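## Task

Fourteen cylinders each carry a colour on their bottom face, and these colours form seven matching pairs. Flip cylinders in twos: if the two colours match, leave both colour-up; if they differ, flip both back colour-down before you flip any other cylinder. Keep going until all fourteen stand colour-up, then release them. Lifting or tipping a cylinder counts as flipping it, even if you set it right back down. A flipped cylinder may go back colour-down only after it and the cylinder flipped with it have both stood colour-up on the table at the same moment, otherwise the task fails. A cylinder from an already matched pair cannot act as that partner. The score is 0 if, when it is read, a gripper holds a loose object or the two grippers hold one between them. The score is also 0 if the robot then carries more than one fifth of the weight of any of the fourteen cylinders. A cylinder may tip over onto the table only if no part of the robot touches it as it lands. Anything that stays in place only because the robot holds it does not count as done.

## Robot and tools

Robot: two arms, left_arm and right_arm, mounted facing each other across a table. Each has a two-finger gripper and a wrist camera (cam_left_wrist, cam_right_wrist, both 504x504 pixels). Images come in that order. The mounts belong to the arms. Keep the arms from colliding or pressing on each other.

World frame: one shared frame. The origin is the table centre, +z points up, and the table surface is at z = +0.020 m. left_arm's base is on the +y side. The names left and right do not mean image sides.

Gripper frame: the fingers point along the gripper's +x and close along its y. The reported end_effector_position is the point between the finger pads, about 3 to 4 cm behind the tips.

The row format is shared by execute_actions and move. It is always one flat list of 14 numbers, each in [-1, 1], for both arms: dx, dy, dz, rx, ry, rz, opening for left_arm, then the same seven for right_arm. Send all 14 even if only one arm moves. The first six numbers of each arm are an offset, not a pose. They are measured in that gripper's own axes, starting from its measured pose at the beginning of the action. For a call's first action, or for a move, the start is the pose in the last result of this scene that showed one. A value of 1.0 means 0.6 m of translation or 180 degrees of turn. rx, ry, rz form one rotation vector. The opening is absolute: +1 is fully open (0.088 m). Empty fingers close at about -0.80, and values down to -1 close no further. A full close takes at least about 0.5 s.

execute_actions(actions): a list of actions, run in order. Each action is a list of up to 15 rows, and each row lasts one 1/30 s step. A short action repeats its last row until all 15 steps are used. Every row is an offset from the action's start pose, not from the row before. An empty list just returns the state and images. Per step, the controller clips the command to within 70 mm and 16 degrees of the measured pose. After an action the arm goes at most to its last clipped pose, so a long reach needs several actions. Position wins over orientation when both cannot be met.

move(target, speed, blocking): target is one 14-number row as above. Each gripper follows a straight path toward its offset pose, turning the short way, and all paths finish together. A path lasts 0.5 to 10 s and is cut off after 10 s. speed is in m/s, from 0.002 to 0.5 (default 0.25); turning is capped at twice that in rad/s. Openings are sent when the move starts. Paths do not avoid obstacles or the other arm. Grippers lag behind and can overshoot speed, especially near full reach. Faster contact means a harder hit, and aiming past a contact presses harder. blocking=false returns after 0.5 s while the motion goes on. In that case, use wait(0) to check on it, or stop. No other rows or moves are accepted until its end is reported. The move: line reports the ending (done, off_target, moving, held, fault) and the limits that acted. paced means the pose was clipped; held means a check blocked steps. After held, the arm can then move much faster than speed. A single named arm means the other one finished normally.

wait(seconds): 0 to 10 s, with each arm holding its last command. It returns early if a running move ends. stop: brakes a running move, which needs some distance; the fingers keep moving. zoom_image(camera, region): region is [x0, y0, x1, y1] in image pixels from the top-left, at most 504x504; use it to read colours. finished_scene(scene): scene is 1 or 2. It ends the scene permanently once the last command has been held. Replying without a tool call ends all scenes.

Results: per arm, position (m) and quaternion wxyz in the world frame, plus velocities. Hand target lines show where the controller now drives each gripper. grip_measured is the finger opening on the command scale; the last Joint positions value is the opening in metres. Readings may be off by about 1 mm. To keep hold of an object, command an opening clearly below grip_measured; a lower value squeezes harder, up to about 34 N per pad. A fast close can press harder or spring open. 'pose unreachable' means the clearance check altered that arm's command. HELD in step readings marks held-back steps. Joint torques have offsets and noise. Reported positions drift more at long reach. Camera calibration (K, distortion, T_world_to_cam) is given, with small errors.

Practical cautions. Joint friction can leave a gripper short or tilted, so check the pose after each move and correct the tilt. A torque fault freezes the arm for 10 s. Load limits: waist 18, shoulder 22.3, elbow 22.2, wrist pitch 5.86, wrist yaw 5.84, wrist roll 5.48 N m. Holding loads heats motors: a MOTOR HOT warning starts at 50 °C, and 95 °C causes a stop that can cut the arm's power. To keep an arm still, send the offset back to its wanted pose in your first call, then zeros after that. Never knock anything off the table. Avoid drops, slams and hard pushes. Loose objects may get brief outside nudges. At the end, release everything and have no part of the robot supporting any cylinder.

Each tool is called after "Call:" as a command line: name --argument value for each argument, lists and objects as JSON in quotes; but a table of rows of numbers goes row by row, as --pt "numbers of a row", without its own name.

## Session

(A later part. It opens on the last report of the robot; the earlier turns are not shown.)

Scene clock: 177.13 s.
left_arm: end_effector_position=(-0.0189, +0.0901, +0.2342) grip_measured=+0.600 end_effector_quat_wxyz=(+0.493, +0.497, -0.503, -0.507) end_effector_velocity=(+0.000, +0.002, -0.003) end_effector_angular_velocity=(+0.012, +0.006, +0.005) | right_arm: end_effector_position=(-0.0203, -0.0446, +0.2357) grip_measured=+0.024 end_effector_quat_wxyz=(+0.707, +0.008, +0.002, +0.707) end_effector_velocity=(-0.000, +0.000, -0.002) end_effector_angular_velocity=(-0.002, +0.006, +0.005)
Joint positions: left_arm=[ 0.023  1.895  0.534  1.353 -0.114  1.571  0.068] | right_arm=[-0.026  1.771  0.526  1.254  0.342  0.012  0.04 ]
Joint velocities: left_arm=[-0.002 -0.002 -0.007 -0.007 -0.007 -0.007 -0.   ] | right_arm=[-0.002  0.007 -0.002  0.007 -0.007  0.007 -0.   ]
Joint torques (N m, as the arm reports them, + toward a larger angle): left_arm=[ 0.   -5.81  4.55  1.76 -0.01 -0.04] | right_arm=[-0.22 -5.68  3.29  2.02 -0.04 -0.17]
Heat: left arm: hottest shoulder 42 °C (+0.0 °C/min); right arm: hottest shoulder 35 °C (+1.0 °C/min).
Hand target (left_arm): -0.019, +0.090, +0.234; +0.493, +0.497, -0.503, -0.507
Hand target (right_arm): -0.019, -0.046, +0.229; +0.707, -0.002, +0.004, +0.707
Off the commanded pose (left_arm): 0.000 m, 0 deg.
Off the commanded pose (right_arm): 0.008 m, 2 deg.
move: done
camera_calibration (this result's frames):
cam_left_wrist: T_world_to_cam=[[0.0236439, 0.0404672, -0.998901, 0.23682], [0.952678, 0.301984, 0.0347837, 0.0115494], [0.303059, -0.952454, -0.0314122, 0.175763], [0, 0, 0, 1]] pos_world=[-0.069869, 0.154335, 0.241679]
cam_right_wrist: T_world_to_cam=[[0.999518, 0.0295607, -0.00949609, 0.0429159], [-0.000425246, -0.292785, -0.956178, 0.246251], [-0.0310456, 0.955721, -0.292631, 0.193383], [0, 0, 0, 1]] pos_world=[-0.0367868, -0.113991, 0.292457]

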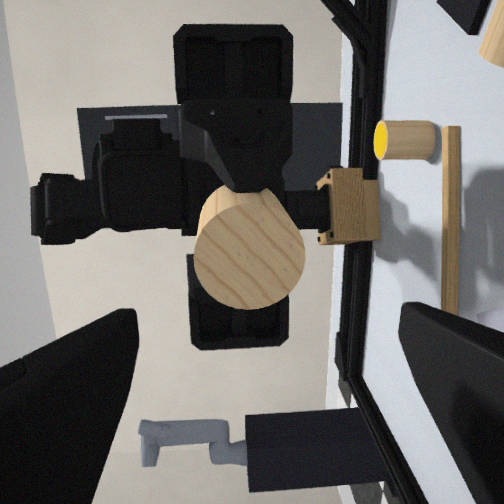

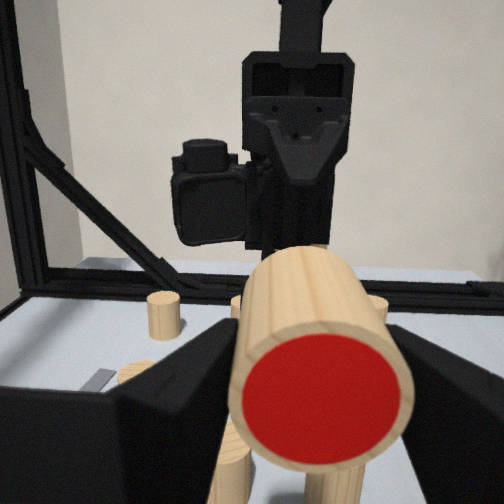

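Call:
move --target '[0.153,0.0095,-0.003,0,0.003,0.003,0.6,0,0,0,0,0,0,-0.35]' --speed 0.12

Call:
move --target '[0,0,0,0,0,0,-0.35,0,0,0,0,0,0,-0.35]'

Call:
move --target '[0,0,0,0,0,0,-0.35,0,0,0,0,0,0,0.6]'

Call:
move --target '[-0.117,0,0,-0.002,0,0,-0.35,-0.117,0,0,-0.005,0,0,0.6]' --speed 0.2

Call:
move --target '[-0.21,-0.138,0.07,0,0,-0.493,-0.35,-0.284,0.036,-0.158,0,0.509,0,0.6]' --speed 0.4

Scene clock: 183.37 s.
left_arm: end_effector_position=(-0.0184, +0.0007, +0.2403) grip_measured=+0.600 end_effector_quat_wxyz=(+0.499, +0.498, -0.502, -0.501) end_effector_velocity=(+0.002, -0.003, -0.002) end_effector_angular_velocity=(+0.012, +0.006, +0.010) | right_arm: end_effector_position=(-0.0203, -0.0446, +0.2355) grip_measured=+0.024 end_effector_quat_wxyz=(+0.707, +0.008, +0.002, +0.707) end_effector_velocity=(+0.002, +0.000, -0.001) end_effector_angular_velocity=(-0.007, -0.010, -0.000)
Joint positions: left_arm=[ 0.051  2.094  0.924  1.173 -0.1    1.571  0.068] | right_arm=[-0.026  1.772  0.525  1.255  0.342  0.011  0.04 ]
Joint velocities: left_arm=[ 0.002  0.002  0.012 -0.022 -0.007 -0.007  0.   ] | right_arm=[-0.007 -0.002 -0.002 -0.007 -0.007 -0.007 -0.   ]
Joint torques (N m, as the arm reports them, + toward a larger angle): left_arm=[ 0.21 -6.76  6.31  1.58  0.2  -0.01] | right_arm=[ 0.03 -6.89  4.56  1.72  0.    0.  ]
Heat: left arm: hottest shoulder 41 °C (-1.0 °C/min); right arm: hottest shoulder 35 °C (+1.0 °C/min).
Hand target (left_arm): -0.018, -0.002, +0.239; +0.497, +0.498, -0.503, -0.502
Hand target (right_arm): -0.020, -0.045, +0.236; +0.707, +0.008, +0.002, +0.707
Off the commanded pose (left_arm): 0.003 m, 0 deg.
Off the commanded pose (right_arm): 0.000 m, 0 deg.
move: done
camera_calibration (this result's frames):
cam_left_wrist: T_world_to_cam=[[0.0217624, 0.0294239, -0.99933, 0.246547], [0.948605, 0.315044, 0.0299338, 0.0389881], [0.315713, -0.948621, -0.0210556, 0.0883383], [0, 0, 0, 1]] pos_world=[-0.0702394, 0.0642622, 0.247075]
cam_right_wrist: T_world_to_cam=[[0.999525, 0.0295547, -0.00873352, 0.0427248], [0.00030248, -0.292784, -0.956178, 0.246003], [-0.0308166, 0.955722, -0.292654, 0.193342], [0, 0, 0, 1]] pos_world=[-0.0368208, -0.114018, 0.292179]

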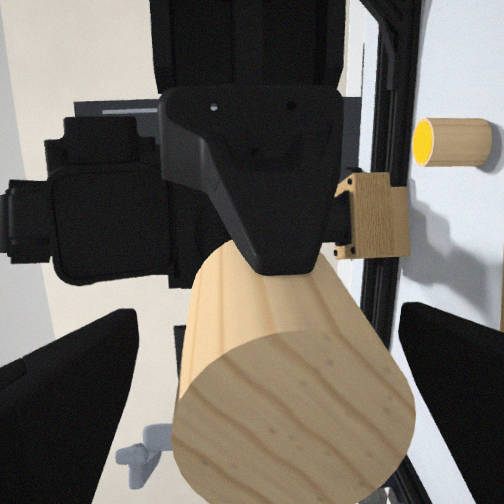

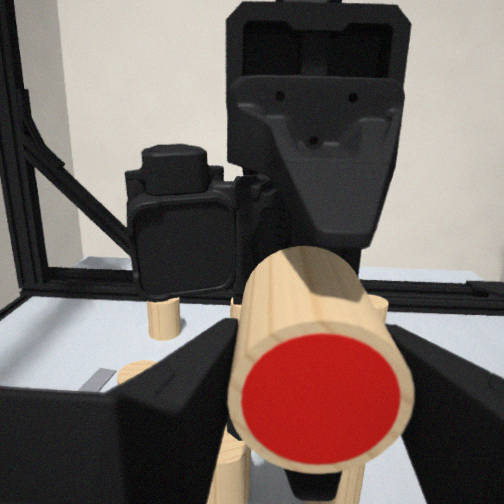

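Scene clock: 183.87 s.
left_arm: end_effector_position=(-0.0184, +0.0007, +0.2400) grip_measured=+0.041 end_effector_quat_wxyz=(+0.499, +0.498, -0.502, -0.501) end_effector_velocity=(-0.000, +0.001, -0.002) end_effector_angular_velocity=(+0.002, +0.007, +0.005) | right_arm: end_effector_position=(-0.0203, -0.0446, +0.2355) grip_measured=+0.024 end_effector_quat_wxyz=(+0.707, +0.008, +0.002, +0.707) end_effector_velocity=(+0.002, -0.000, -0.006) end_effector_angular_velocity=(-0.025, -0.016, -0.010)
Joint positions: left_arm=[ 0.051  2.094  0.924  1.172 -0.1    1.571  0.041] | right_arm=[-0.026  1.772  0.525  1.255  0.342  0.011  0.04 ]
Joint velocities: left_arm=[-0.002  0.002 -0.007  0.007 -0.007 -0.007 -0.   ] | right_arm=[-0.002  0.002 -0.002 -0.022  0.007 -0.007 -0.   ]
Joint torques (N m, as the arm reports them, + toward a larger angle): left_arm=[-0.09 -7.72  5.34  1.75  0.   -0.02] | right_arm=[ 0.05 -6.77  4.52  1.82  0.    0.  ]
Heat: left arm: hottest shoulder 41 °C (-1.0 °C/min); right arm: hottest shoulder 35 °C (+1.0 °C/min).
Hand target (left_arm): -0.018, +0.001, +0.240; +0.499, +0.498, -0.502, -0.501
Hand target (right_arm): -0.020, -0.045, +0.235; +0.707, +0.008, +0.002, +0.707
Off the commanded pose (left_arm): 0.000 m, 0 deg.
Off the commanded pose (right_arm): 0.000 m, 0 deg.
move: done
camera_calibration (this result's frames):
cam_left_wrist: T_world_to_cam=[[0.0218432, 0.0301821, -0.999306, 0.246269], [0.948603, 0.315021, 0.0302495, 0.0389249], [0.315715, -0.948605, -0.0217497, 0.0884896], [0, 0, 0, 1]] pos_world=[-0.0702411, 0.0642466, 0.246845]
cam_right_wrist: T_world_to_cam=[[0.999525, 0.0295547, -0.00873352, 0.0427248], [0.00030248, -0.292784, -0.956178, 0.246003], [-0.0308166, 0.955722, -0.292654, 0.193342], [0, 0, 0, 1]] pos_world=[-0.0368208, -0.114018, 0.292179]

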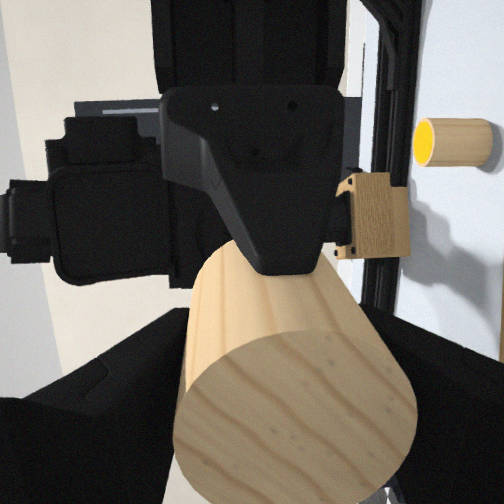

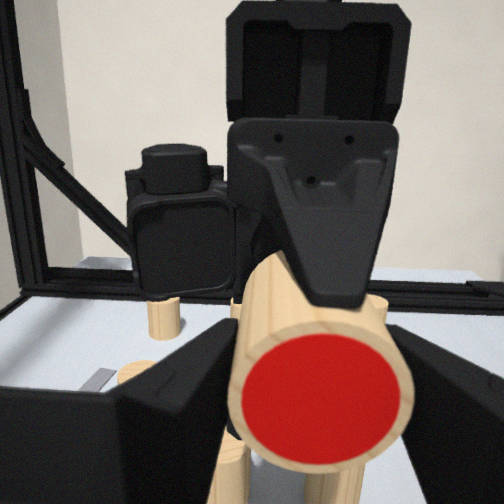

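Scene clock: 184.53 s.
left_arm: end_effector_position=(-0.0184, +0.0007, +0.2399) grip_measured=+0.039 end_effector_quat_wxyz=(+0.499, +0.498, -0.502, -0.501) end_effector_velocity=(-0.003, +0.001, -0.001) end_effector_angular_velocity=(+0.007, +0.007, -0.000) | right_arm: end_effector_position=(-0.0203, -0.0446, +0.2355) grip_measured=+0.598 end_effector_quat_wxyz=(+0.707, +0.008, +0.002, +0.707) end_effector_velocity=(+0.000, -0.000, -0.001) end_effector_angular_velocity=(-0.007, -0.024, +0.005)
Joint positions: left_arm=[ 0.051  2.094  0.924  1.172 -0.1    1.571  0.041] | right_arm=[-0.026  1.772  0.525  1.255  0.342  0.012  0.068]
Joint velocities: left_arm=[-0.007 -0.002 -0.002 -0.007 -0.007 -0.007 -0.   ] | right_arm=[-0.002 -0.002 -0.002 -0.007 -0.007 -0.022  0.001]
Joint torques (N m, as the arm reports them, + toward a larger angle): left_arm=[-0.05 -7.77  5.33  1.77  0.   -0.04] | right_arm=[ 0.05 -6.75  4.52  1.81  0.02  0.  ]
Heat: left arm: hottest shoulder 41 °C (-1.0 °C/min); right arm: hottest shoulder 35 °C (+1.0 °C/min).
Hand target (left_arm): -0.018, +0.001, +0.240; +0.499, +0.498, -0.502, -0.501
Hand target (right_arm): -0.020, -0.045, +0.235; +0.707, +0.008, +0.002, +0.707
Off the commanded pose (left_arm): 0.000 m, 0 deg.
Off the commanded pose (right_arm): 0.000 m, 0 deg.
move: done
camera_calibration (this result's frames):
cam_left_wrist: T_world_to_cam=[[0.0218835, 0.0305611, -0.999293, 0.246183], [0.948601, 0.315009, 0.0304073, 0.0388896], [0.315716, -0.948596, -0.0220968, 0.088571], [0, 0, 0, 1]] pos_world=[-0.0702414, 0.0642438, 0.246784]
cam_right_wrist: T_world_to_cam=[[0.999522, 0.0295577, -0.00911481, 0.0428146], [-0.000061383, -0.292785, -0.956178, 0.245996], [-0.0309311, 0.955721, -0.292643, 0.193337], [0, 0, 0, 1]] pos_world=[-0.0367989, -0.114018, 0.292185]

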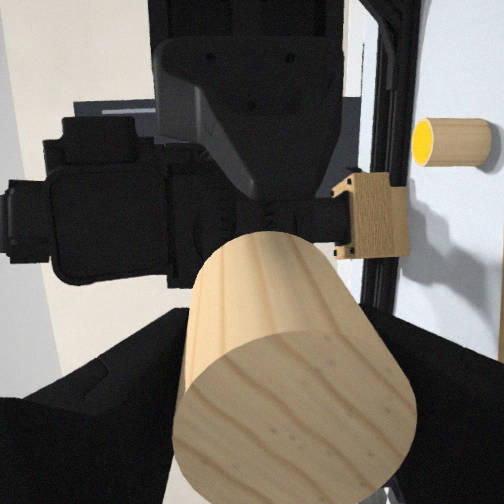

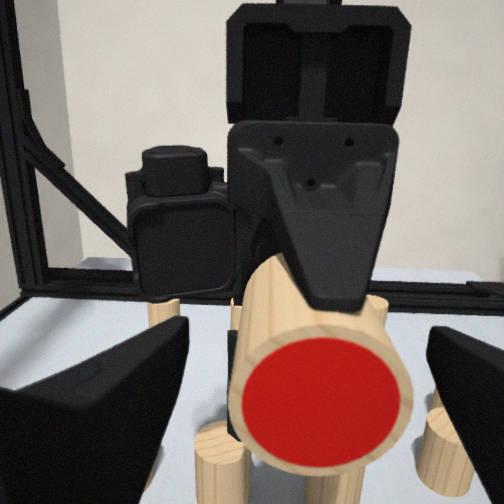

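Scene clock: 185.47 s.
left_arm: end_effector_position=(-0.0185, +0.0692, +0.2345) grip_measured=+0.038 end_effector_quat_wxyz=(+0.495, +0.500, -0.499, -0.506) end_effector_velocity=(-0.002, +0.002, -0.001) end_effector_angular_velocity=(+0.007, +0.006, -0.010) | right_arm: end_effector_position=(-0.0209, -0.1118, +0.2367) grip_measured=+0.600 end_effector_quat_wxyz=(+0.707, +0.008, -0.002, +0.708) end_effector_velocity=(+0.001, -0.002, +0.000) end_effector_angular_velocity=(-0.002, -0.023, -0.005)
Joint positions: left_arm=[ 0.029  1.939  0.622  1.305 -0.118  1.568  0.041] | right_arm=[0.082 1.57  0.282 1.303 0.449 0.002 0.068]
Joint velocities: left_arm=[-0.002 -0.007 -0.007 -0.007  0.007 -0.007 -0.   ] | right_arm=[ 0.002 -0.012 -0.007 -0.007  0.007 -0.022 -0.   ]
Joint torques (N m, as the arm reports them, + toward a larger angle): left_arm=[-0.28 -7.64  4.29  2.12 -0.22 -0.13] | right_arm=[ 0.29 -5.78  2.98  1.55  0.12 -0.17]
Heat: left arm: hottest shoulder 42 °C (-1.0 °C/min); right arm: hottest shoulder 35 °C (+1.0 °C/min).
Hand target (left_arm): -0.019, +0.071, +0.240; +0.500, +0.496, -0.501, -0.503
Hand target (right_arm): -0.020, -0.115, +0.235; +0.707, +0.003, -0.003, +0.707
Off the commanded pose (left_arm): 0.006 m, 1 deg.
Off the commanded pose (right_arm): 0.004 m, 1 deg.
move: done
camera_calibration (this result's frames):
cam_left_wrist: T_world_to_cam=[[0.0207366, 0.044491, -0.998795, 0.237606], [0.94995, 0.310593, 0.0335578, 0.0170947], [0.311712, -0.949501, -0.0358236, 0.156728], [0, 0, 0, 1]] pos_world=[-0.07002, 0.132932, 0.24236]
cam_right_wrist: T_world_to_cam=[[0.999537, 0.0302588, -0.00306561, 0.0440997], [0.00576652, -0.287518, -0.957758, 0.228597], [-0.029862, 0.957297, -0.28756, 0.256834], [0, 0, 0, 1]] pos_world=[-0.037728, -0.181475, 0.292931]

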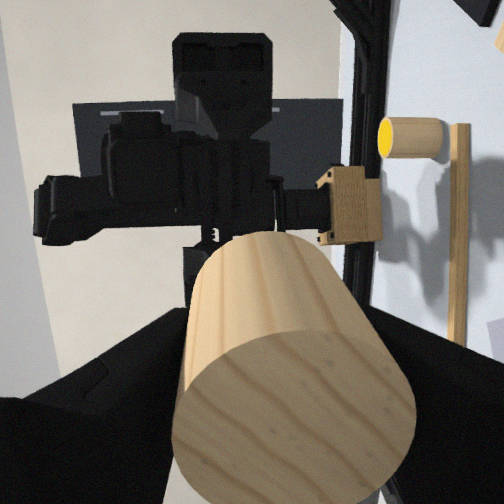

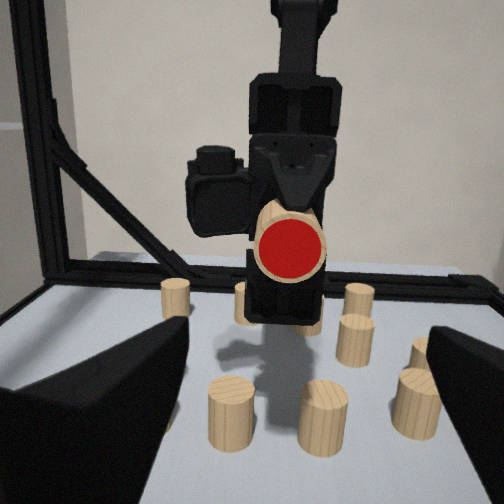

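Scene clock: 187.97 s.
left_arm: end_effector_position=(-0.0577, +0.1976, +0.1523) grip_measured=+0.037 end_effector_quat_wxyz=(+0.002, +0.707, -0.005, -0.707) end_effector_velocity=(+0.001, +0.001, +0.001) end_effector_angular_velocity=(+0.015, -0.011, +0.005) | right_arm: end_effector_position=(-0.0412, -0.2823, +0.1385) grip_measured=+0.600 end_effector_quat_wxyz=(+0.499, -0.503, +0.503, +0.496) end_effector_velocity=(+0.001, -0.003, -0.002) end_effector_angular_velocity=(-0.018, -0.003, +0.019)
Joint positions: left_arm=[-0.086  1.862  1.234 -0.932 -0.002  1.332  0.041] | right_arm=[ 0.211  1.393  0.782 -0.97  -0.004  0.582  0.068]
Joint velocities: left_arm=[-0.002  0.007  0.012 -0.022 -0.007 -0.007 -0.   ] | right_arm=[-0.002  0.007 -0.002 -0.007 -0.007 -0.022 -0.   ]
Joint torques (N m, as the arm reports them, + toward a larger angle): left_arm=[-0.23 -5.85  6.77  0.04  0.27 -0.09] | right_arm=[-0.16 -3.68  6.88 -0.08 -0.13  0.  ]
Heat: left arm: hottest shoulder 42 °C (-1.0 °C/min); right arm: hottest shoulder 35 °C (+1.0 °C/min).
Hand target (left_arm): -0.060, +0.196, +0.153; +0.002, +0.705, -0.004, -0.709
Hand target (right_arm): -0.042, -0.280, +0.139; +0.498, -0.502, +0.505, +0.495
Off the commanded pose (left_arm): 0.002 m, 0 deg.
Off the commanded pose (right_arm): 0.003 m, 1 deg.
move: done
camera_calibration (this result's frames):
cam_left_wrist: T_world_to_cam=[[0.0257068, 0.99943, 0.0218659, -0.193257], [0.946592, -0.0313686, 0.320905, 0.0408727], [0.321408, 0.0124487, -0.946859, 0.237157], [0, 0, 0, 1]] pos_world=[-0.109946, 0.191477, 0.215664]
cam_right_wrist: T_world_to_cam=[[0.99964, 0.00173897, -0.0267695, 0.0644485], [0.00997562, -0.950432, 0.310773, -0.276988], [-0.0249022, -0.310929, -0.950107, 0.125169], [0, 0, 0, 1]] pos_world=[-0.0585452, -0.224452, 0.206729]

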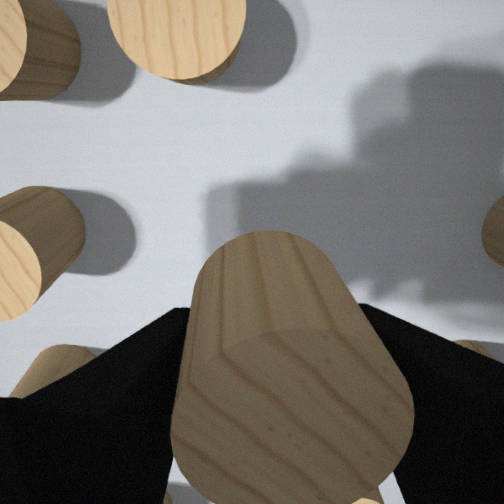

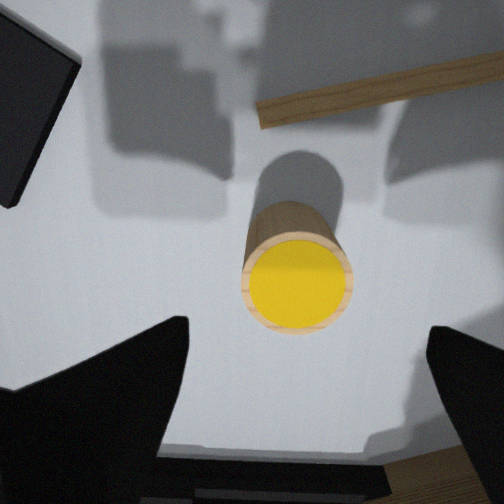

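Call:
move --target '[0.147,0,0,0,0,0,-0.35,0.108,-0.002,0,0,0,0,0.6]' --speed 0.09

Call:
move --target '[0,0,0,0,0,0,0.4,0,0,0,0,0,0,-0.35]'

Call:
move --target '[-0.12,0,0,0,0,0,0.5,-0.1,0,0,0,0,0,-0.35]' --speed 0.2

Call:
move --target '[-0.162,0.18,-0.067,0,0,0.5,0.6,-0.165,-0.04,0.398,0,-0.503,0,-0.35]' --speed 0.4

Scene clock: 191.83 s.
left_arm: end_effector_position=(-0.0583, +0.1957, +0.0685) grip_measured=+0.035 end_effector_quat_wxyz=(+0.005, +0.706, -0.008, -0.708) end_effector_velocity=(-0.001, +0.001, -0.001) end_effector_angular_velocity=(-0.004, -0.006, +0.015) | right_arm: end_effector_position=(-0.0430, -0.2797, +0.0782) grip_measured=+0.600 end_effector_quat_wxyz=(+0.500, -0.496, +0.502, +0.502) end_effector_velocity=(-0.001, -0.001, -0.002) end_effector_angular_velocity=(-0.006, +0.005, +0.010)
Joint positions: left_arm=[-0.086  2.031  1.088 -0.611 -0.001  1.332  0.041] | right_arm=[ 0.21   1.529  0.625 -0.658 -0.005  0.582  0.068]
Joint velocities: left_arm=[-0.007 -0.002 -0.007  0.007 -0.007 -0.022 -0.   ] | right_arm=[ 0.002  0.007 -0.002  0.007 -0.007 -0.007 -0.   ]
Joint torques (N m, as the arm reports them, + toward a larger angle): left_arm=[ 0.07 -5.79  4.1   0.76  0.05  0.08] | right_arm=[-0.22 -3.76  3.19  0.3   0.04 -0.11]
Heat: left arm: hottest shoulder 41 °C (-2.0 °C/min); right arm: hottest shoulder 35 °C (+1.0 °C/min).
Hand target (left_arm): -0.057, +0.197, +0.064; +0.002, +0.707, -0.005, -0.707
Hand target (right_arm): -0.040, -0.283, +0.074; +0.498, -0.503, +0.503, +0.496
Off the commanded pose (left_arm): 0.005 m, 0 deg.
Off the commanded pose (right_arm): 0.006 m, 1 deg.
move: done
camera_calibration (this result's frames):
cam_left_wrist: T_world_to_cam=[[0.0257632, 0.999556, 0.014954, -0.189052], [0.947386, -0.0291873, 0.318759, 0.0680316], [0.319054, 0.00595499, -0.947718, 0.159213], [0, 0, 0, 1]] pos_world=[-0.110379, 0.190006, 0.132031]
cam_right_wrist: T_world_to_cam=[[0.999279, 0.00184239, -0.0379188, 0.065522], [0.0130054, -0.954996, 0.296332, -0.2558], [-0.0356663, -0.296612, -0.954332, 0.0725658], [0, 0, 0, 1]] pos_world=[-0.0595598, -0.222885, 0.147538]

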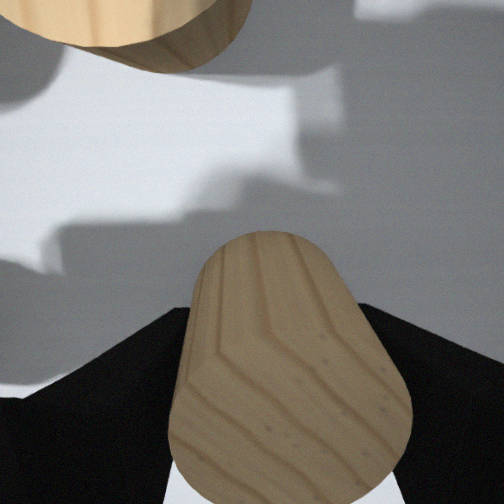

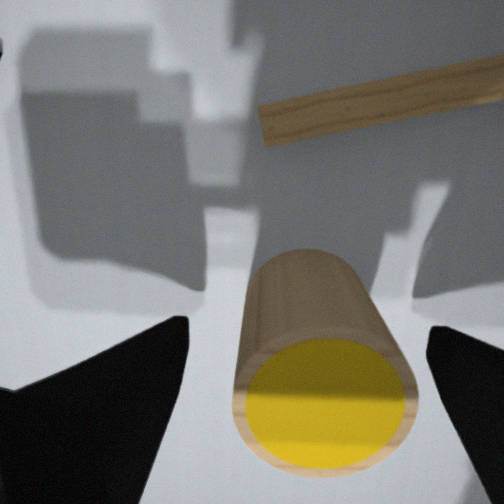

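Scene clock: 192.47 s.
left_arm: end_effector_position=(-0.0583, +0.1957, +0.0685) grip_measured=+0.398 end_effector_quat_wxyz=(+0.005, +0.706, -0.008, -0.708) end_effector_velocity=(+0.001, +0.002, +0.000) end_effector_angular_velocity=(+0.005, -0.009, +0.005) | right_arm: end_effector_position=(-0.0428, -0.2797, +0.0782) grip_measured=+0.025 end_effector_quat_wxyz=(+0.500, -0.496, +0.502, +0.502) end_effector_velocity=(+0.001, -0.002, -0.000) end_effector_angular_velocity=(-0.010, +0.002, +0.005)
Joint positions: left_arm=[-0.086  2.031  1.088 -0.611 -0.001  1.332  0.059] | right_arm=[ 0.21   1.53   0.625 -0.658 -0.004  0.582  0.04 ]
Joint velocities: left_arm=[-0.002 -0.002 -0.002 -0.007 -0.007 -0.007  0.001] | right_arm=[-0.002 -0.002 -0.002 -0.007 -0.007 -0.007 -0.   ]
Joint torques (N m, as the arm reports them, + toward a larger angle): left_arm=[-0.14 -6.9   4.75  0.27  0.06 -0.01] | right_arm=[ 0.03 -4.78  4.48  0.17 -0.02 -0.02]
Heat: left arm: hottest shoulder 41 °C (-2.0 °C/min); right arm: hottest shoulder 35 °C (+1.0 °C/min).
Hand target (left_arm): -0.058, +0.196, +0.069; +0.005, +0.706, -0.007, -0.708
Hand target (right_arm): -0.043, -0.280, +0.078; +0.500, -0.496, +0.502, +0.502
Off the commanded pose (left_arm): 0.000 m, 0 deg.
Off the commanded pose (right_arm): 0.000 m, 0 deg.
move: done
camera_calibration (this result's frames):
cam_left_wrist: T_world_to_cam=[[0.0257632, 0.999556, 0.014954, -0.189052], [0.947386, -0.0291873, 0.318759, 0.0680316], [0.319054, 0.00595499, -0.947718, 0.159213], [0, 0, 0, 1]] pos_world=[-0.110379, 0.190006, 0.132031]
cam_right_wrist: T_world_to_cam=[[0.99933, 0.00183287, -0.0365444, 0.0651989], [0.0125892, -0.954993, 0.296362, -0.25581], [-0.0343564, -0.296624, -0.954376, 0.072556], [0, 0, 0, 1]] pos_world=[-0.059442, -0.222895, 0.147441]

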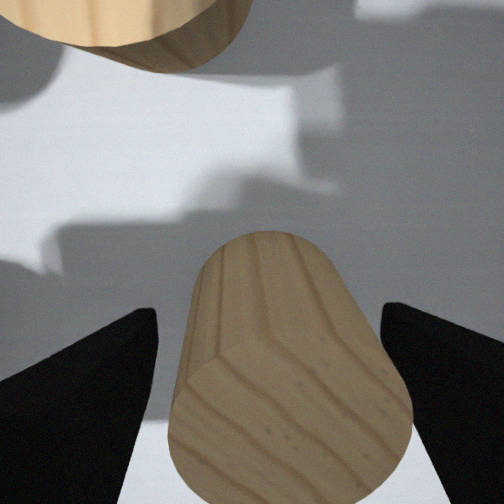

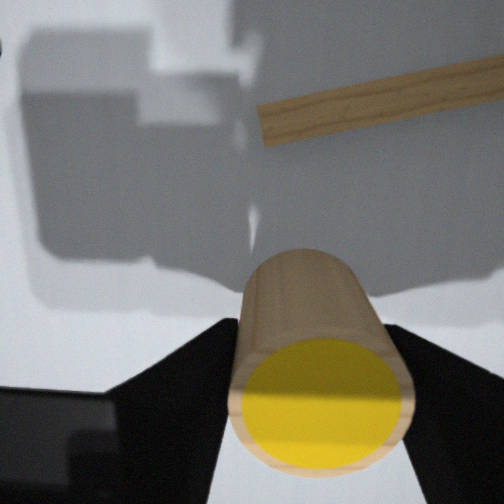

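Scene clock: 193.37 s.
left_arm: end_effector_position=(-0.0573, +0.1998, +0.1344) grip_measured=+0.500 end_effector_quat_wxyz=(-0.001, +0.708, -0.001, -0.707) end_effector_velocity=(+0.003, +0.005, +0.000) end_effector_angular_velocity=(+0.020, -0.012, +0.010) | right_arm: end_effector_position=(-0.0407, -0.2829, +0.1335) grip_measured=+0.024 end_effector_quat_wxyz=(+0.499, -0.502, +0.503, +0.496) end_effector_velocity=(-0.001, +0.001, +0.003) end_effector_angular_velocity=(+0.002, +0.010, +0.005)
Joint positions: left_arm=[-0.086  1.89   1.194 -0.875 -0.001  1.332  0.063] | right_arm=[ 0.21   1.398  0.765 -0.948 -0.004  0.582  0.04 ]
Joint velocities: left_arm=[ 0.002 -0.002 -0.002 -0.022 -0.007 -0.007  0.   ] | right_arm=[-0.002 -0.007  0.007 -0.007 -0.007 -0.007 -0.   ]
Joint torques (N m, as the arm reports them, + toward a larger angle): left_arm=[-0.13 -7.75  6.41  0.01  0.07 -0.03] | right_arm=[-0.08 -5.23  6.78 -0.1   0.02 -0.04]
Heat: left arm: hottest shoulder 42 °C (-1.0 °C/min); right arm: hottest shoulder 35 °C (+1.0 °C/min).
Hand target (left_arm): -0.059, +0.197, +0.140; +0.005, +0.706, -0.007, -0.708
Hand target (right_arm): -0.042, -0.280, +0.138; +0.500, -0.496, +0.502, +0.502
Off the commanded pose (left_arm): 0.007 m, 1 deg.
Off the commanded pose (right_arm): 0.006 m, 1 deg.
move: done
camera_calibration (this result's frames):
cam_left_wrist: T_world_to_cam=[[0.0256609, 0.999144, 0.0324565, -0.196483], [0.946003, -0.0347654, 0.322288, 0.0467522], [0.32314, 0.0224338, -0.946085, 0.217982], [0, 0, 0, 1]] pos_world=[-0.109625, 0.19305, 0.197539]
cam_right_wrist: T_world_to_cam=[[0.999635, 0.00136621, -0.0269776, 0.0637324], [0.00967785, -0.950535, 0.310468, -0.27605], [-0.025219, -0.310616, -0.950201, 0.120352], [0, 0, 0, 1]] pos_world=[-0.0580024, -0.225099, 0.201782]

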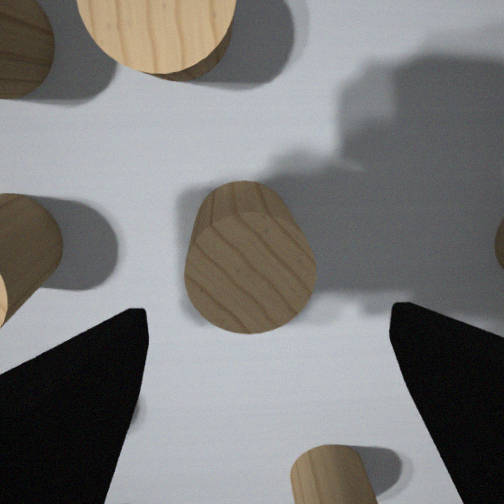

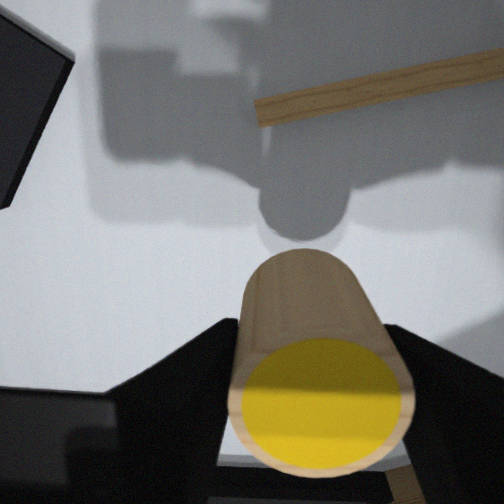

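Scene clock: 195.97 s.
left_arm: end_effector_position=(-0.0184, +0.0933, +0.2338) grip_measured=+0.600 end_effector_quat_wxyz=(+0.497, +0.499, -0.503, -0.501) end_effector_velocity=(-0.000, +0.000, -0.001) end_effector_angular_velocity=(-0.007, -0.006, -0.005) | right_arm: end_effector_position=(-0.0176, -0.0467, +0.2296) grip_measured=+0.024 end_effector_quat_wxyz=(+0.706, +0.001, +0.006, +0.708) end_effector_velocity=(-0.002, +0.000, -0.001) end_effector_angular_velocity=(+0.007, -0.005, +0.020)
Joint positions: left_arm=[ 0.016  1.9    0.52   1.381 -0.132  1.574  0.068] | right_arm=[-0.035  1.776  0.511  1.258  0.33   0.013  0.04 ]
Joint velocities: left_arm=[ 0.002  0.012 -0.002  0.022  0.007  0.007 -0.   ] | right_arm=[-0.002  0.012 -0.002  0.022 -0.022 -0.007  0.   ]
Joint torques (N m, as the arm reports them, + toward a larger angle): left_arm=[ 0.1  -4.93  4.81  2.03  0.2   0.06] | right_arm=[-0.07 -5.58  5.85  2.1  -0.09 -0.17]
Heat: left arm: hottest shoulder 41 °C (-3.0 °C/min); right arm: hottest shoulder 35 °C (+1.0 °C/min).
Hand target (left_arm): -0.018, +0.092, +0.233; +0.496, +0.498, -0.505, -0.501
Hand target (right_arm): -0.018, -0.044, +0.230; +0.706, +0.002, +0.002, +0.709
Off the commanded pose (left_arm): 0.003 m, 0 deg.
Off the commanded pose (right_arm): 0.004 m, 1 deg.
move: done
camera_calibration (this result's frames):
cam_left_wrist: T_world_to_cam=[[0.0254682, 0.0316391, -0.999175, 0.237161], [0.948966, 0.313529, 0.0341163, 0.00913259], [0.31435, -0.949051, -0.0220394, 0.176344], [0, 0, 0, 1]] pos_world=[-0.0701403, 0.156993, 0.240541]
cam_right_wrist: T_world_to_cam=[[0.999456, 0.0325008, -0.00552925, 0.0394466], [0.00471316, -0.306855, -0.951745, 0.238221], [-0.0326292, 0.951201, -0.306841, 0.196665], [0, 0, 0, 1]] pos_world=[-0.0341309, -0.11525, 0.287288]

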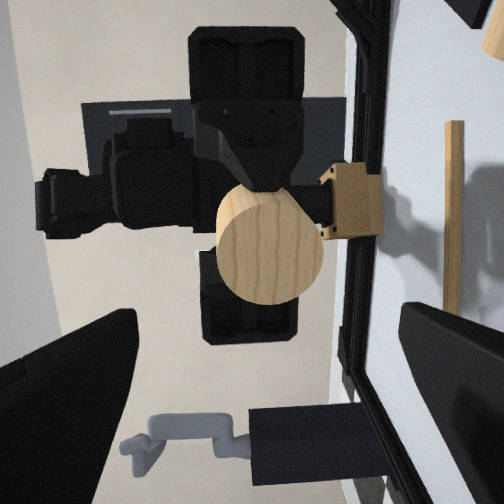

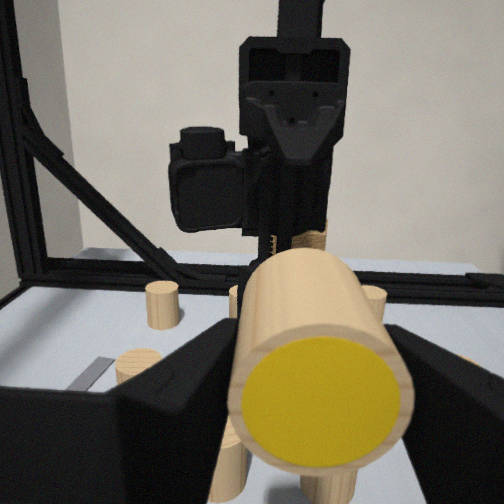

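Call:
move --target '[0.162,-0.004,-0.003,0,0,0,0.6,0,0,0,0,0,0,-0.35]' --speed 0.12

Call:
move --target '[0,0,0,0,0,0,-0.35,0,0,0,0,0,0,-0.35]'

Call:
move --target '[0,0,0,0,0,0,-0.35,0,0,0,0,0,0,0.7]'

Call:
move --target '[-0.117,0,0,-0.003,0,0,-0.35,-0.12,0,0,-0.004,0,0,0.7]' --speed 0.2

Call:
move --target '[-0.203,-0.127,-0.042,0,0,-0.494,-0.35,0,0,0,0,0,0,0.7]' --speed 0.4

Scene clock: 200.27 s.
left_arm: end_effector_position=(-0.0168, -0.0015, +0.2328) grip_measured=+0.600 end_effector_quat_wxyz=(+0.499, +0.499, -0.502, -0.499) end_effector_velocity=(-0.000, -0.002, -0.003) end_effector_angular_velocity=(+0.007, +0.007, +0.005) | right_arm: end_effector_position=(-0.0175, -0.0464, +0.2295) grip_measured=+0.025 end_effector_quat_wxyz=(+0.706, +0.001, +0.006, +0.708) end_effector_velocity=(-0.002, -0.000, -0.001) end_effector_angular_velocity=(-0.007, -0.010, +0.020)
Joint positions: left_arm=[ 0.055  2.123  0.93   1.196 -0.098  1.574  0.068] | right_arm=[-0.035  1.777  0.512  1.259  0.33   0.012  0.04 ]
Joint velocities: left_arm=[-0.002  0.007  0.007 -0.007 -0.007 -0.007 -0.   ] | right_arm=[-0.002 -0.002 -0.002 -0.007 -0.022 -0.007 -0.   ]
Joint torques (N m, as the arm reports them, + toward a larger angle): left_arm=[ 0.27 -7.07  6.23  1.6   0.19  0.  ] | right_arm=[ 0.06 -6.88  4.37  1.72  0.02  0.01]
Heat: left arm: hottest shoulder 41 °C (-2.0 °C/min); right arm: hottest shoulder 35 °C (+1.0 °C/min).
Hand target (left_arm): -0.017, -0.004, +0.231; +0.497, +0.499, -0.503, -0.501
Hand target (right_arm): -0.017, -0.047, +0.230; +0.706, +0.001, +0.006, +0.708
Off the commanded pose (left_arm): 0.003 m, 0 deg.
Off the commanded pose (right_arm): 0.000 m, 0 deg.
move: done
camera_calibration (this result's frames):
cam_left_wrist: T_world_to_cam=[[0.0251174, 0.0294687, -0.99925, 0.239139], [0.947649, 0.317585, 0.0331862, 0.0375964], [0.318325, -0.947772, -0.0199491, 0.0854322], [0, 0, 0, 1]] pos_world=[-0.0688299, 0.0619831, 0.239416]
cam_right_wrist: T_world_to_cam=[[0.999472, 0.0321265, -0.00487979, 0.0391915], [0.00520505, -0.306511, -0.951853, 0.23825], [-0.0320754, 0.951325, -0.306516, 0.196337], [0, 0, 0, 1]] pos_world=[-0.0341133, -0.115013, 0.287151]

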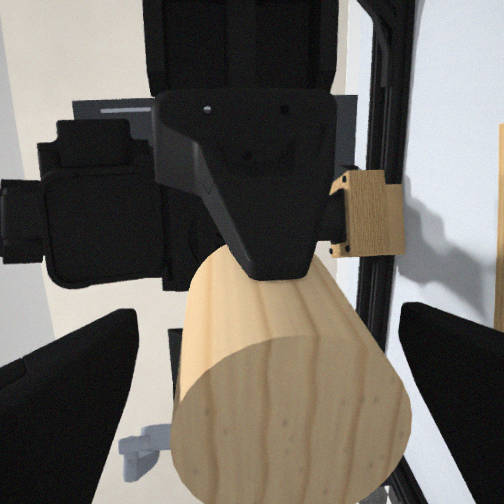

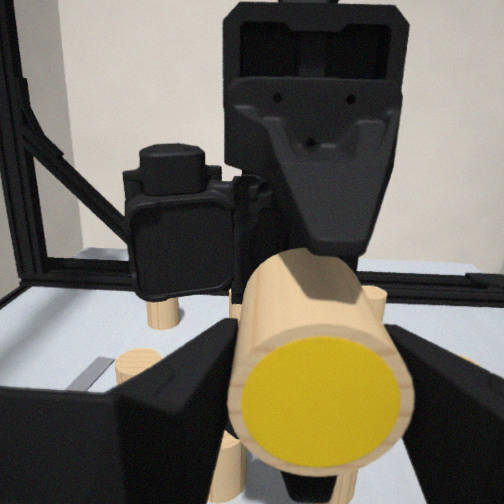

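Scene clock: 200.77 s.
left_arm: end_effector_position=(-0.0168, -0.0015, +0.2329) grip_measured=+0.045 end_effector_quat_wxyz=(+0.499, +0.499, -0.502, -0.499) end_effector_velocity=(+0.002, +0.001, +0.001) end_effector_angular_velocity=(+0.002, +0.007, +0.010) | right_arm: end_effector_position=(-0.0175, -0.0464, +0.2294) grip_measured=+0.025 end_effector_quat_wxyz=(+0.706, +0.001, +0.006, +0.708) end_effector_velocity=(-0.002, -0.001, -0.000) end_effector_angular_velocity=(+0.002, -0.006, +0.010)
Joint positions: left_arm=[ 0.055  2.123  0.931  1.196 -0.098  1.574  0.041] | right_arm=[-0.035  1.777  0.512  1.258  0.33   0.012  0.04 ]
Joint velocities: left_arm=[ 0.002 -0.007 -0.002 -0.007 -0.007 -0.007 -0.   ] | right_arm=[ 0.002  0.002 -0.002  0.007 -0.007 -0.007 -0.   ]
Joint torques (N m, as the arm reports them, + toward a larger angle): left_arm=[-0.09 -7.95  5.22  1.72 -0.01 -0.06] | right_arm=[ 0.08 -6.76  4.47  1.86  0.01  0.01]
Heat: left arm: hottest shoulder 41 °C (-2.0 °C/min); right arm: hottest shoulder 35 °C (+1.0 °C/min).
Hand target (left_arm): -0.017, -0.002, +0.233; +0.499, +0.499, -0.503, -0.499
Hand target (right_arm): -0.018, -0.046, +0.230; +0.706, +0.001, +0.006, +0.708
Off the commanded pose (left_arm): 0.000 m, 0 deg.
Off the commanded pose (right_arm): 0.000 m, 0 deg.
move: done
camera_calibration (this result's frames):
cam_left_wrist: T_world_to_cam=[[0.0246974, 0.029091, -0.999272, 0.239277], [0.947663, 0.317596, 0.0326678, 0.037745], [0.318315, -0.94778, -0.0197246, 0.0853113], [0, 0, 0, 1]] pos_world=[-0.068835, 0.0619079, 0.239553]
cam_right_wrist: T_world_to_cam=[[0.999473, 0.0321231, -0.00465352, 0.0391383], [0.00544257, -0.307197, -0.95163, 0.238019], [-0.0319989, 0.951104, -0.30721, 0.196439], [0, 0, 0, 1]] pos_world=[-0.0341273, -0.114973, 0.287036]

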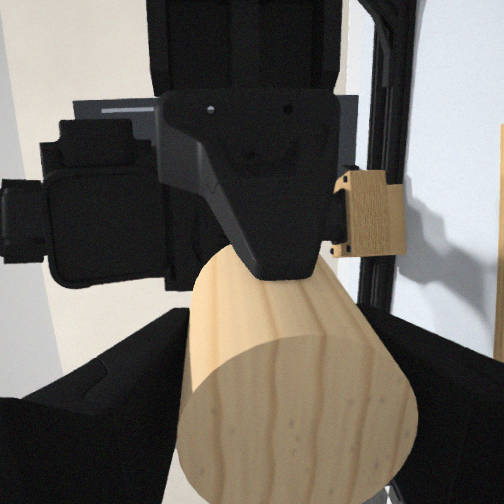

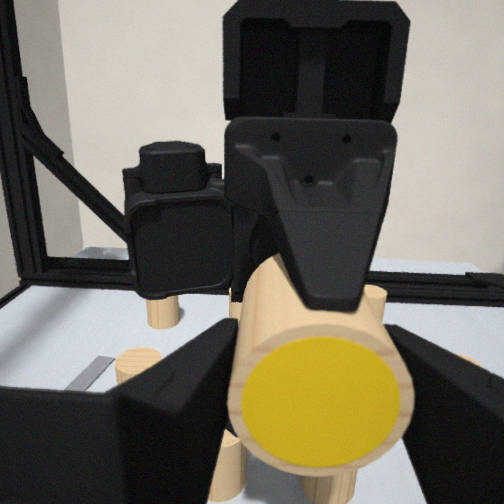

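Scene clock: 201.47 s.
left_arm: end_effector_position=(-0.0168, -0.0015, +0.2323) grip_measured=+0.044 end_effector_quat_wxyz=(+0.498, +0.500, -0.502, -0.500) end_effector_velocity=(-0.002, +0.001, -0.001) end_effector_angular_velocity=(+0.007, +0.007, -0.010) | right_arm: end_effector_position=(-0.0175, -0.0464, +0.2294) grip_measured=+0.699 end_effector_quat_wxyz=(+0.706, +0.001, +0.006, +0.708) end_effector_velocity=(+0.002, +0.001, -0.005) end_effector_angular_velocity=(-0.021, +0.000, -0.000)
Joint positions: left_arm=[ 0.055  2.124  0.93   1.194 -0.098  1.574  0.041] | right_arm=[-0.035  1.777  0.512  1.258  0.33   0.012  0.073]
Joint velocities: left_arm=[-0.002 -0.002 -0.002 -0.007  0.007 -0.007 -0.   ] | right_arm=[-0.007  0.002  0.002 -0.022 -0.007  0.007  0.   ]
Joint torques (N m, as the arm reports them, + toward a larger angle): left_arm=[ 0.02 -7.92  5.29  1.83 -0.02 -0.03] | right_arm=[ 0.05 -6.73  4.42  1.82  0.01 -0.01]
Heat: left arm: hottest shoulder 41 °C (-2.0 °C/min); right arm: hottest shoulder 35 °C (+1.0 °C/min).
Hand target (left_arm): -0.017, -0.001, +0.233; +0.499, +0.499, -0.502, -0.500
Hand target (right_arm): -0.018, -0.046, +0.229; +0.706, +0.001, +0.006, +0.708
Off the commanded pose (left_arm): 0.001 m, 0 deg.
Off the commanded pose (right_arm): 0.000 m, 0 deg.
move: done
camera_calibration (this result's frames):
cam_left_wrist: T_world_to_cam=[[0.0249309, 0.0313661, -0.999197, 0.238604], [0.947655, 0.317521, 0.0336123, 0.0375181], [0.31832, -0.947732, -0.0218082, 0.0858462], [0, 0, 0, 1]] pos_world=[-0.0688294, 0.0619624, 0.239023]
cam_right_wrist: T_world_to_cam=[[0.999473, 0.0321231, -0.00465352, 0.0391383], [0.00544257, -0.307197, -0.95163, 0.238019], [-0.0319989, 0.951104, -0.30721, 0.196439], [0, 0, 0, 1]] pos_world=[-0.0341273, -0.114973, 0.287036]

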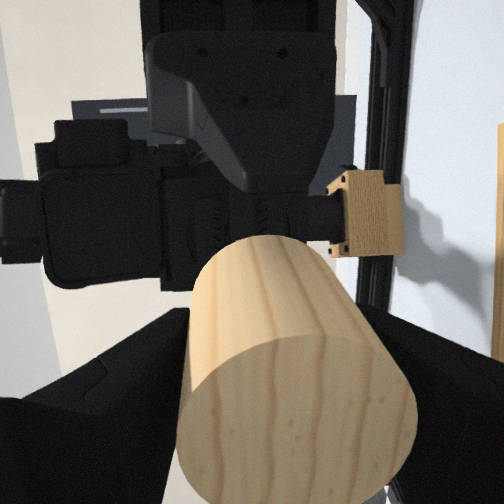

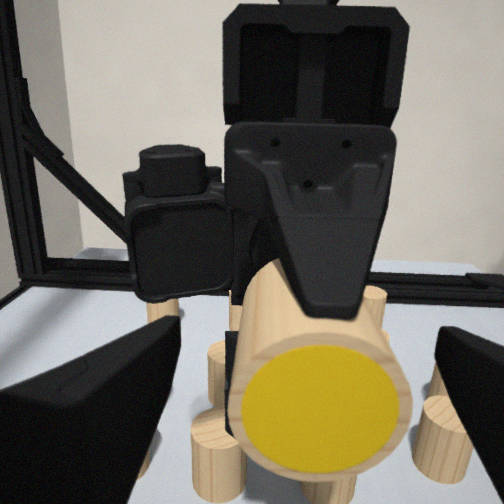

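Scene clock: 202.37 s.
left_arm: end_effector_position=(-0.0169, +0.0672, +0.2266) grip_measured=+0.043 end_effector_quat_wxyz=(+0.495, +0.501, -0.498, -0.506) end_effector_velocity=(-0.002, +0.003, -0.000) end_effector_angular_velocity=(+0.007, -0.008, -0.010) | right_arm: end_effector_position=(-0.0180, -0.1153, +0.2317) grip_measured=+0.700 end_effector_quat_wxyz=(+0.706, +0.002, +0.003, +0.709) end_effector_velocity=(+0.002, -0.004, -0.002) end_effector_angular_velocity=(-0.007, -0.010, -0.005)
Joint positions: left_arm=[ 0.033  1.977  0.627  1.336 -0.116  1.568  0.041] | right_arm=[0.074 1.563 0.262 1.299 0.438 0.008 0.073]
Joint velocities: left_arm=[-0.002 -0.012 -0.012 -0.007  0.007  0.007 -0.   ] | right_arm=[ 0.002 -0.017 -0.017 -0.007  0.007 -0.007 -0.   ]
Joint torques (N m, as the arm reports them, + toward a larger angle): left_arm=[-0.22 -7.84  4.12  2.11 -0.21 -0.14] | right_arm=[ 0.39 -5.76  2.99  1.57  0.1  -0.18]
Heat: left arm: hottest shoulder 42 °C (-1.0 °C/min); right arm: hottest shoulder 35 °C (+1.0 °C/min).
Hand target (left_arm): -0.017, +0.069, +0.233; +0.501, +0.497, -0.500, -0.502
Hand target (right_arm): -0.017, -0.118, +0.230; +0.706, -0.003, +0.002, +0.708
Off the commanded pose (left_arm): 0.006 m, 1 deg.
Off the commanded pose (right_arm): 0.004 m, 1 deg.
move: done
camera_calibration (this result's frames):
cam_left_wrist: T_world_to_cam=[[0.0207698, 0.0460688, -0.998722, 0.229655], [0.948992, 0.313439, 0.0341939, 0.016121], [0.314614, -0.94849, -0.0372089, 0.154304], [0, 0, 0, 1]] pos_world=[-0.068615, 0.130723, 0.234551]
cam_right_wrist: T_world_to_cam=[[0.999443, 0.0333046, -0.00196342, 0.0413633], [0.00818922, -0.301951, -0.953288, 0.220088], [-0.0323417, 0.952741, -0.302056, 0.261632], [0, 0, 0, 1]] pos_world=[-0.0346809, -0.18419, 0.288917]

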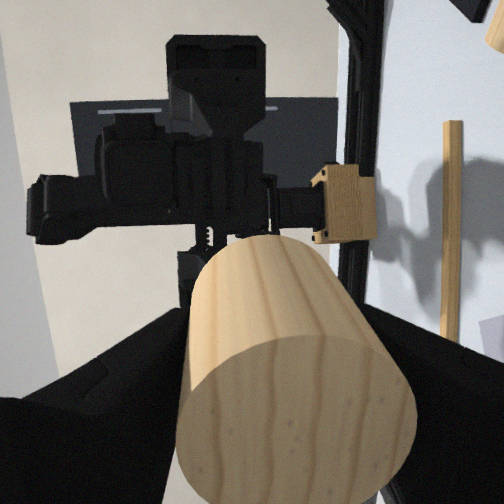

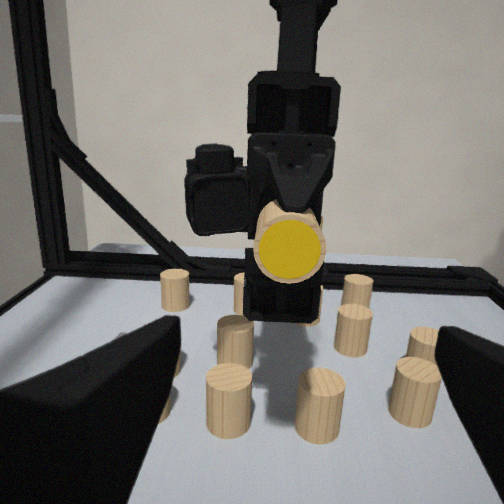

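Scene clock: 204.80 s.
left_arm: end_effector_position=(+0.0086, +0.1913, +0.1511) grip_measured=+0.041 end_effector_quat_wxyz=(+0.002, +0.708, -0.002, -0.707) end_effector_velocity=(+0.000, +0.001, +0.002) end_effector_angular_velocity=(+0.012, -0.008, +0.020) | right_arm: end_effector_position=(-0.0179, -0.1153, +0.2317) grip_measured=+0.700 end_effector_quat_wxyz=(+0.706, +0.002, +0.003, +0.708) end_effector_velocity=(-0.002, -0.001, -0.001) end_effector_angular_velocity=(-0.007, -0.010, +0.010)
Joint positions: left_arm=[ 0.116  1.856  1.221 -0.929 -0.002  1.529  0.041] | right_arm=[0.074 1.563 0.262 1.299 0.439 0.008 0.073]
Joint velocities: left_arm=[-0.002  0.002  0.012 -0.022 -0.007 -0.022  0.   ] | right_arm=[ 0.002 -0.002 -0.002 -0.007 -0.007 -0.007 -0.   ]
Joint torques (N m, as the arm reports them, + toward a larger angle): left_arm=[ 0.28 -5.8   6.69 -0.02  0.23  0.11] | right_arm=[ 0.06 -4.83  4.25  1.79  0.   -0.01]
Heat: left arm: hottest shoulder 41 °C (-2.0 °C/min); right arm: hottest shoulder 35 °C (+1.0 °C/min).
Hand target (left_arm): +0.008, +0.189, +0.151; +0.002, +0.705, -0.002, -0.709
Hand target (right_arm): -0.018, -0.115, +0.232; +0.706, +0.002, +0.003, +0.708
Off the commanded pose (left_arm): 0.002 m, 0 deg.
Off the commanded pose (right_arm): 0.000 m, 0 deg.
move: done
camera_calibration (this result's frames):
cam_left_wrist: T_world_to_cam=[[0.0210838, 0.999434, 0.0262087, -0.189304], [0.946131, -0.0284173, 0.322536, -0.022518], [0.323098, 0.0179966, -0.946194, 0.213567], [0, 0, 0, 1]] pos_world=[-0.0437068, 0.184714, 0.2143]
cam_right_wrist: T_world_to_cam=[[0.999456, 0.0329233, -0.00196276, 0.041262], [0.00807466, -0.301954, -0.953288, 0.220086], [-0.0319781, 0.952754, -0.302056, 0.261642], [0, 0, 0, 1]] pos_world=[-0.0346499, -0.184183, 0.288917]

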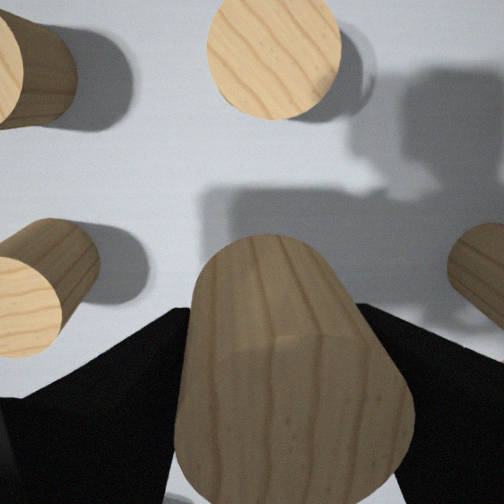

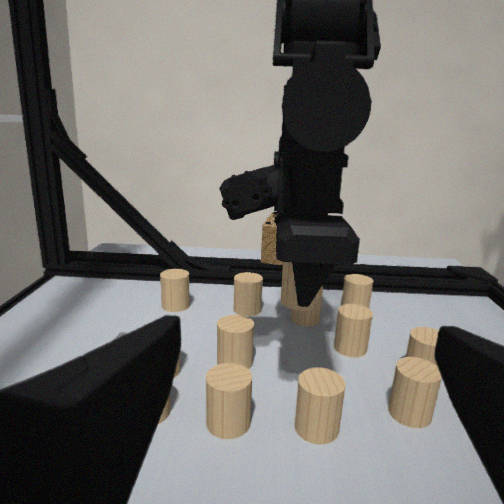

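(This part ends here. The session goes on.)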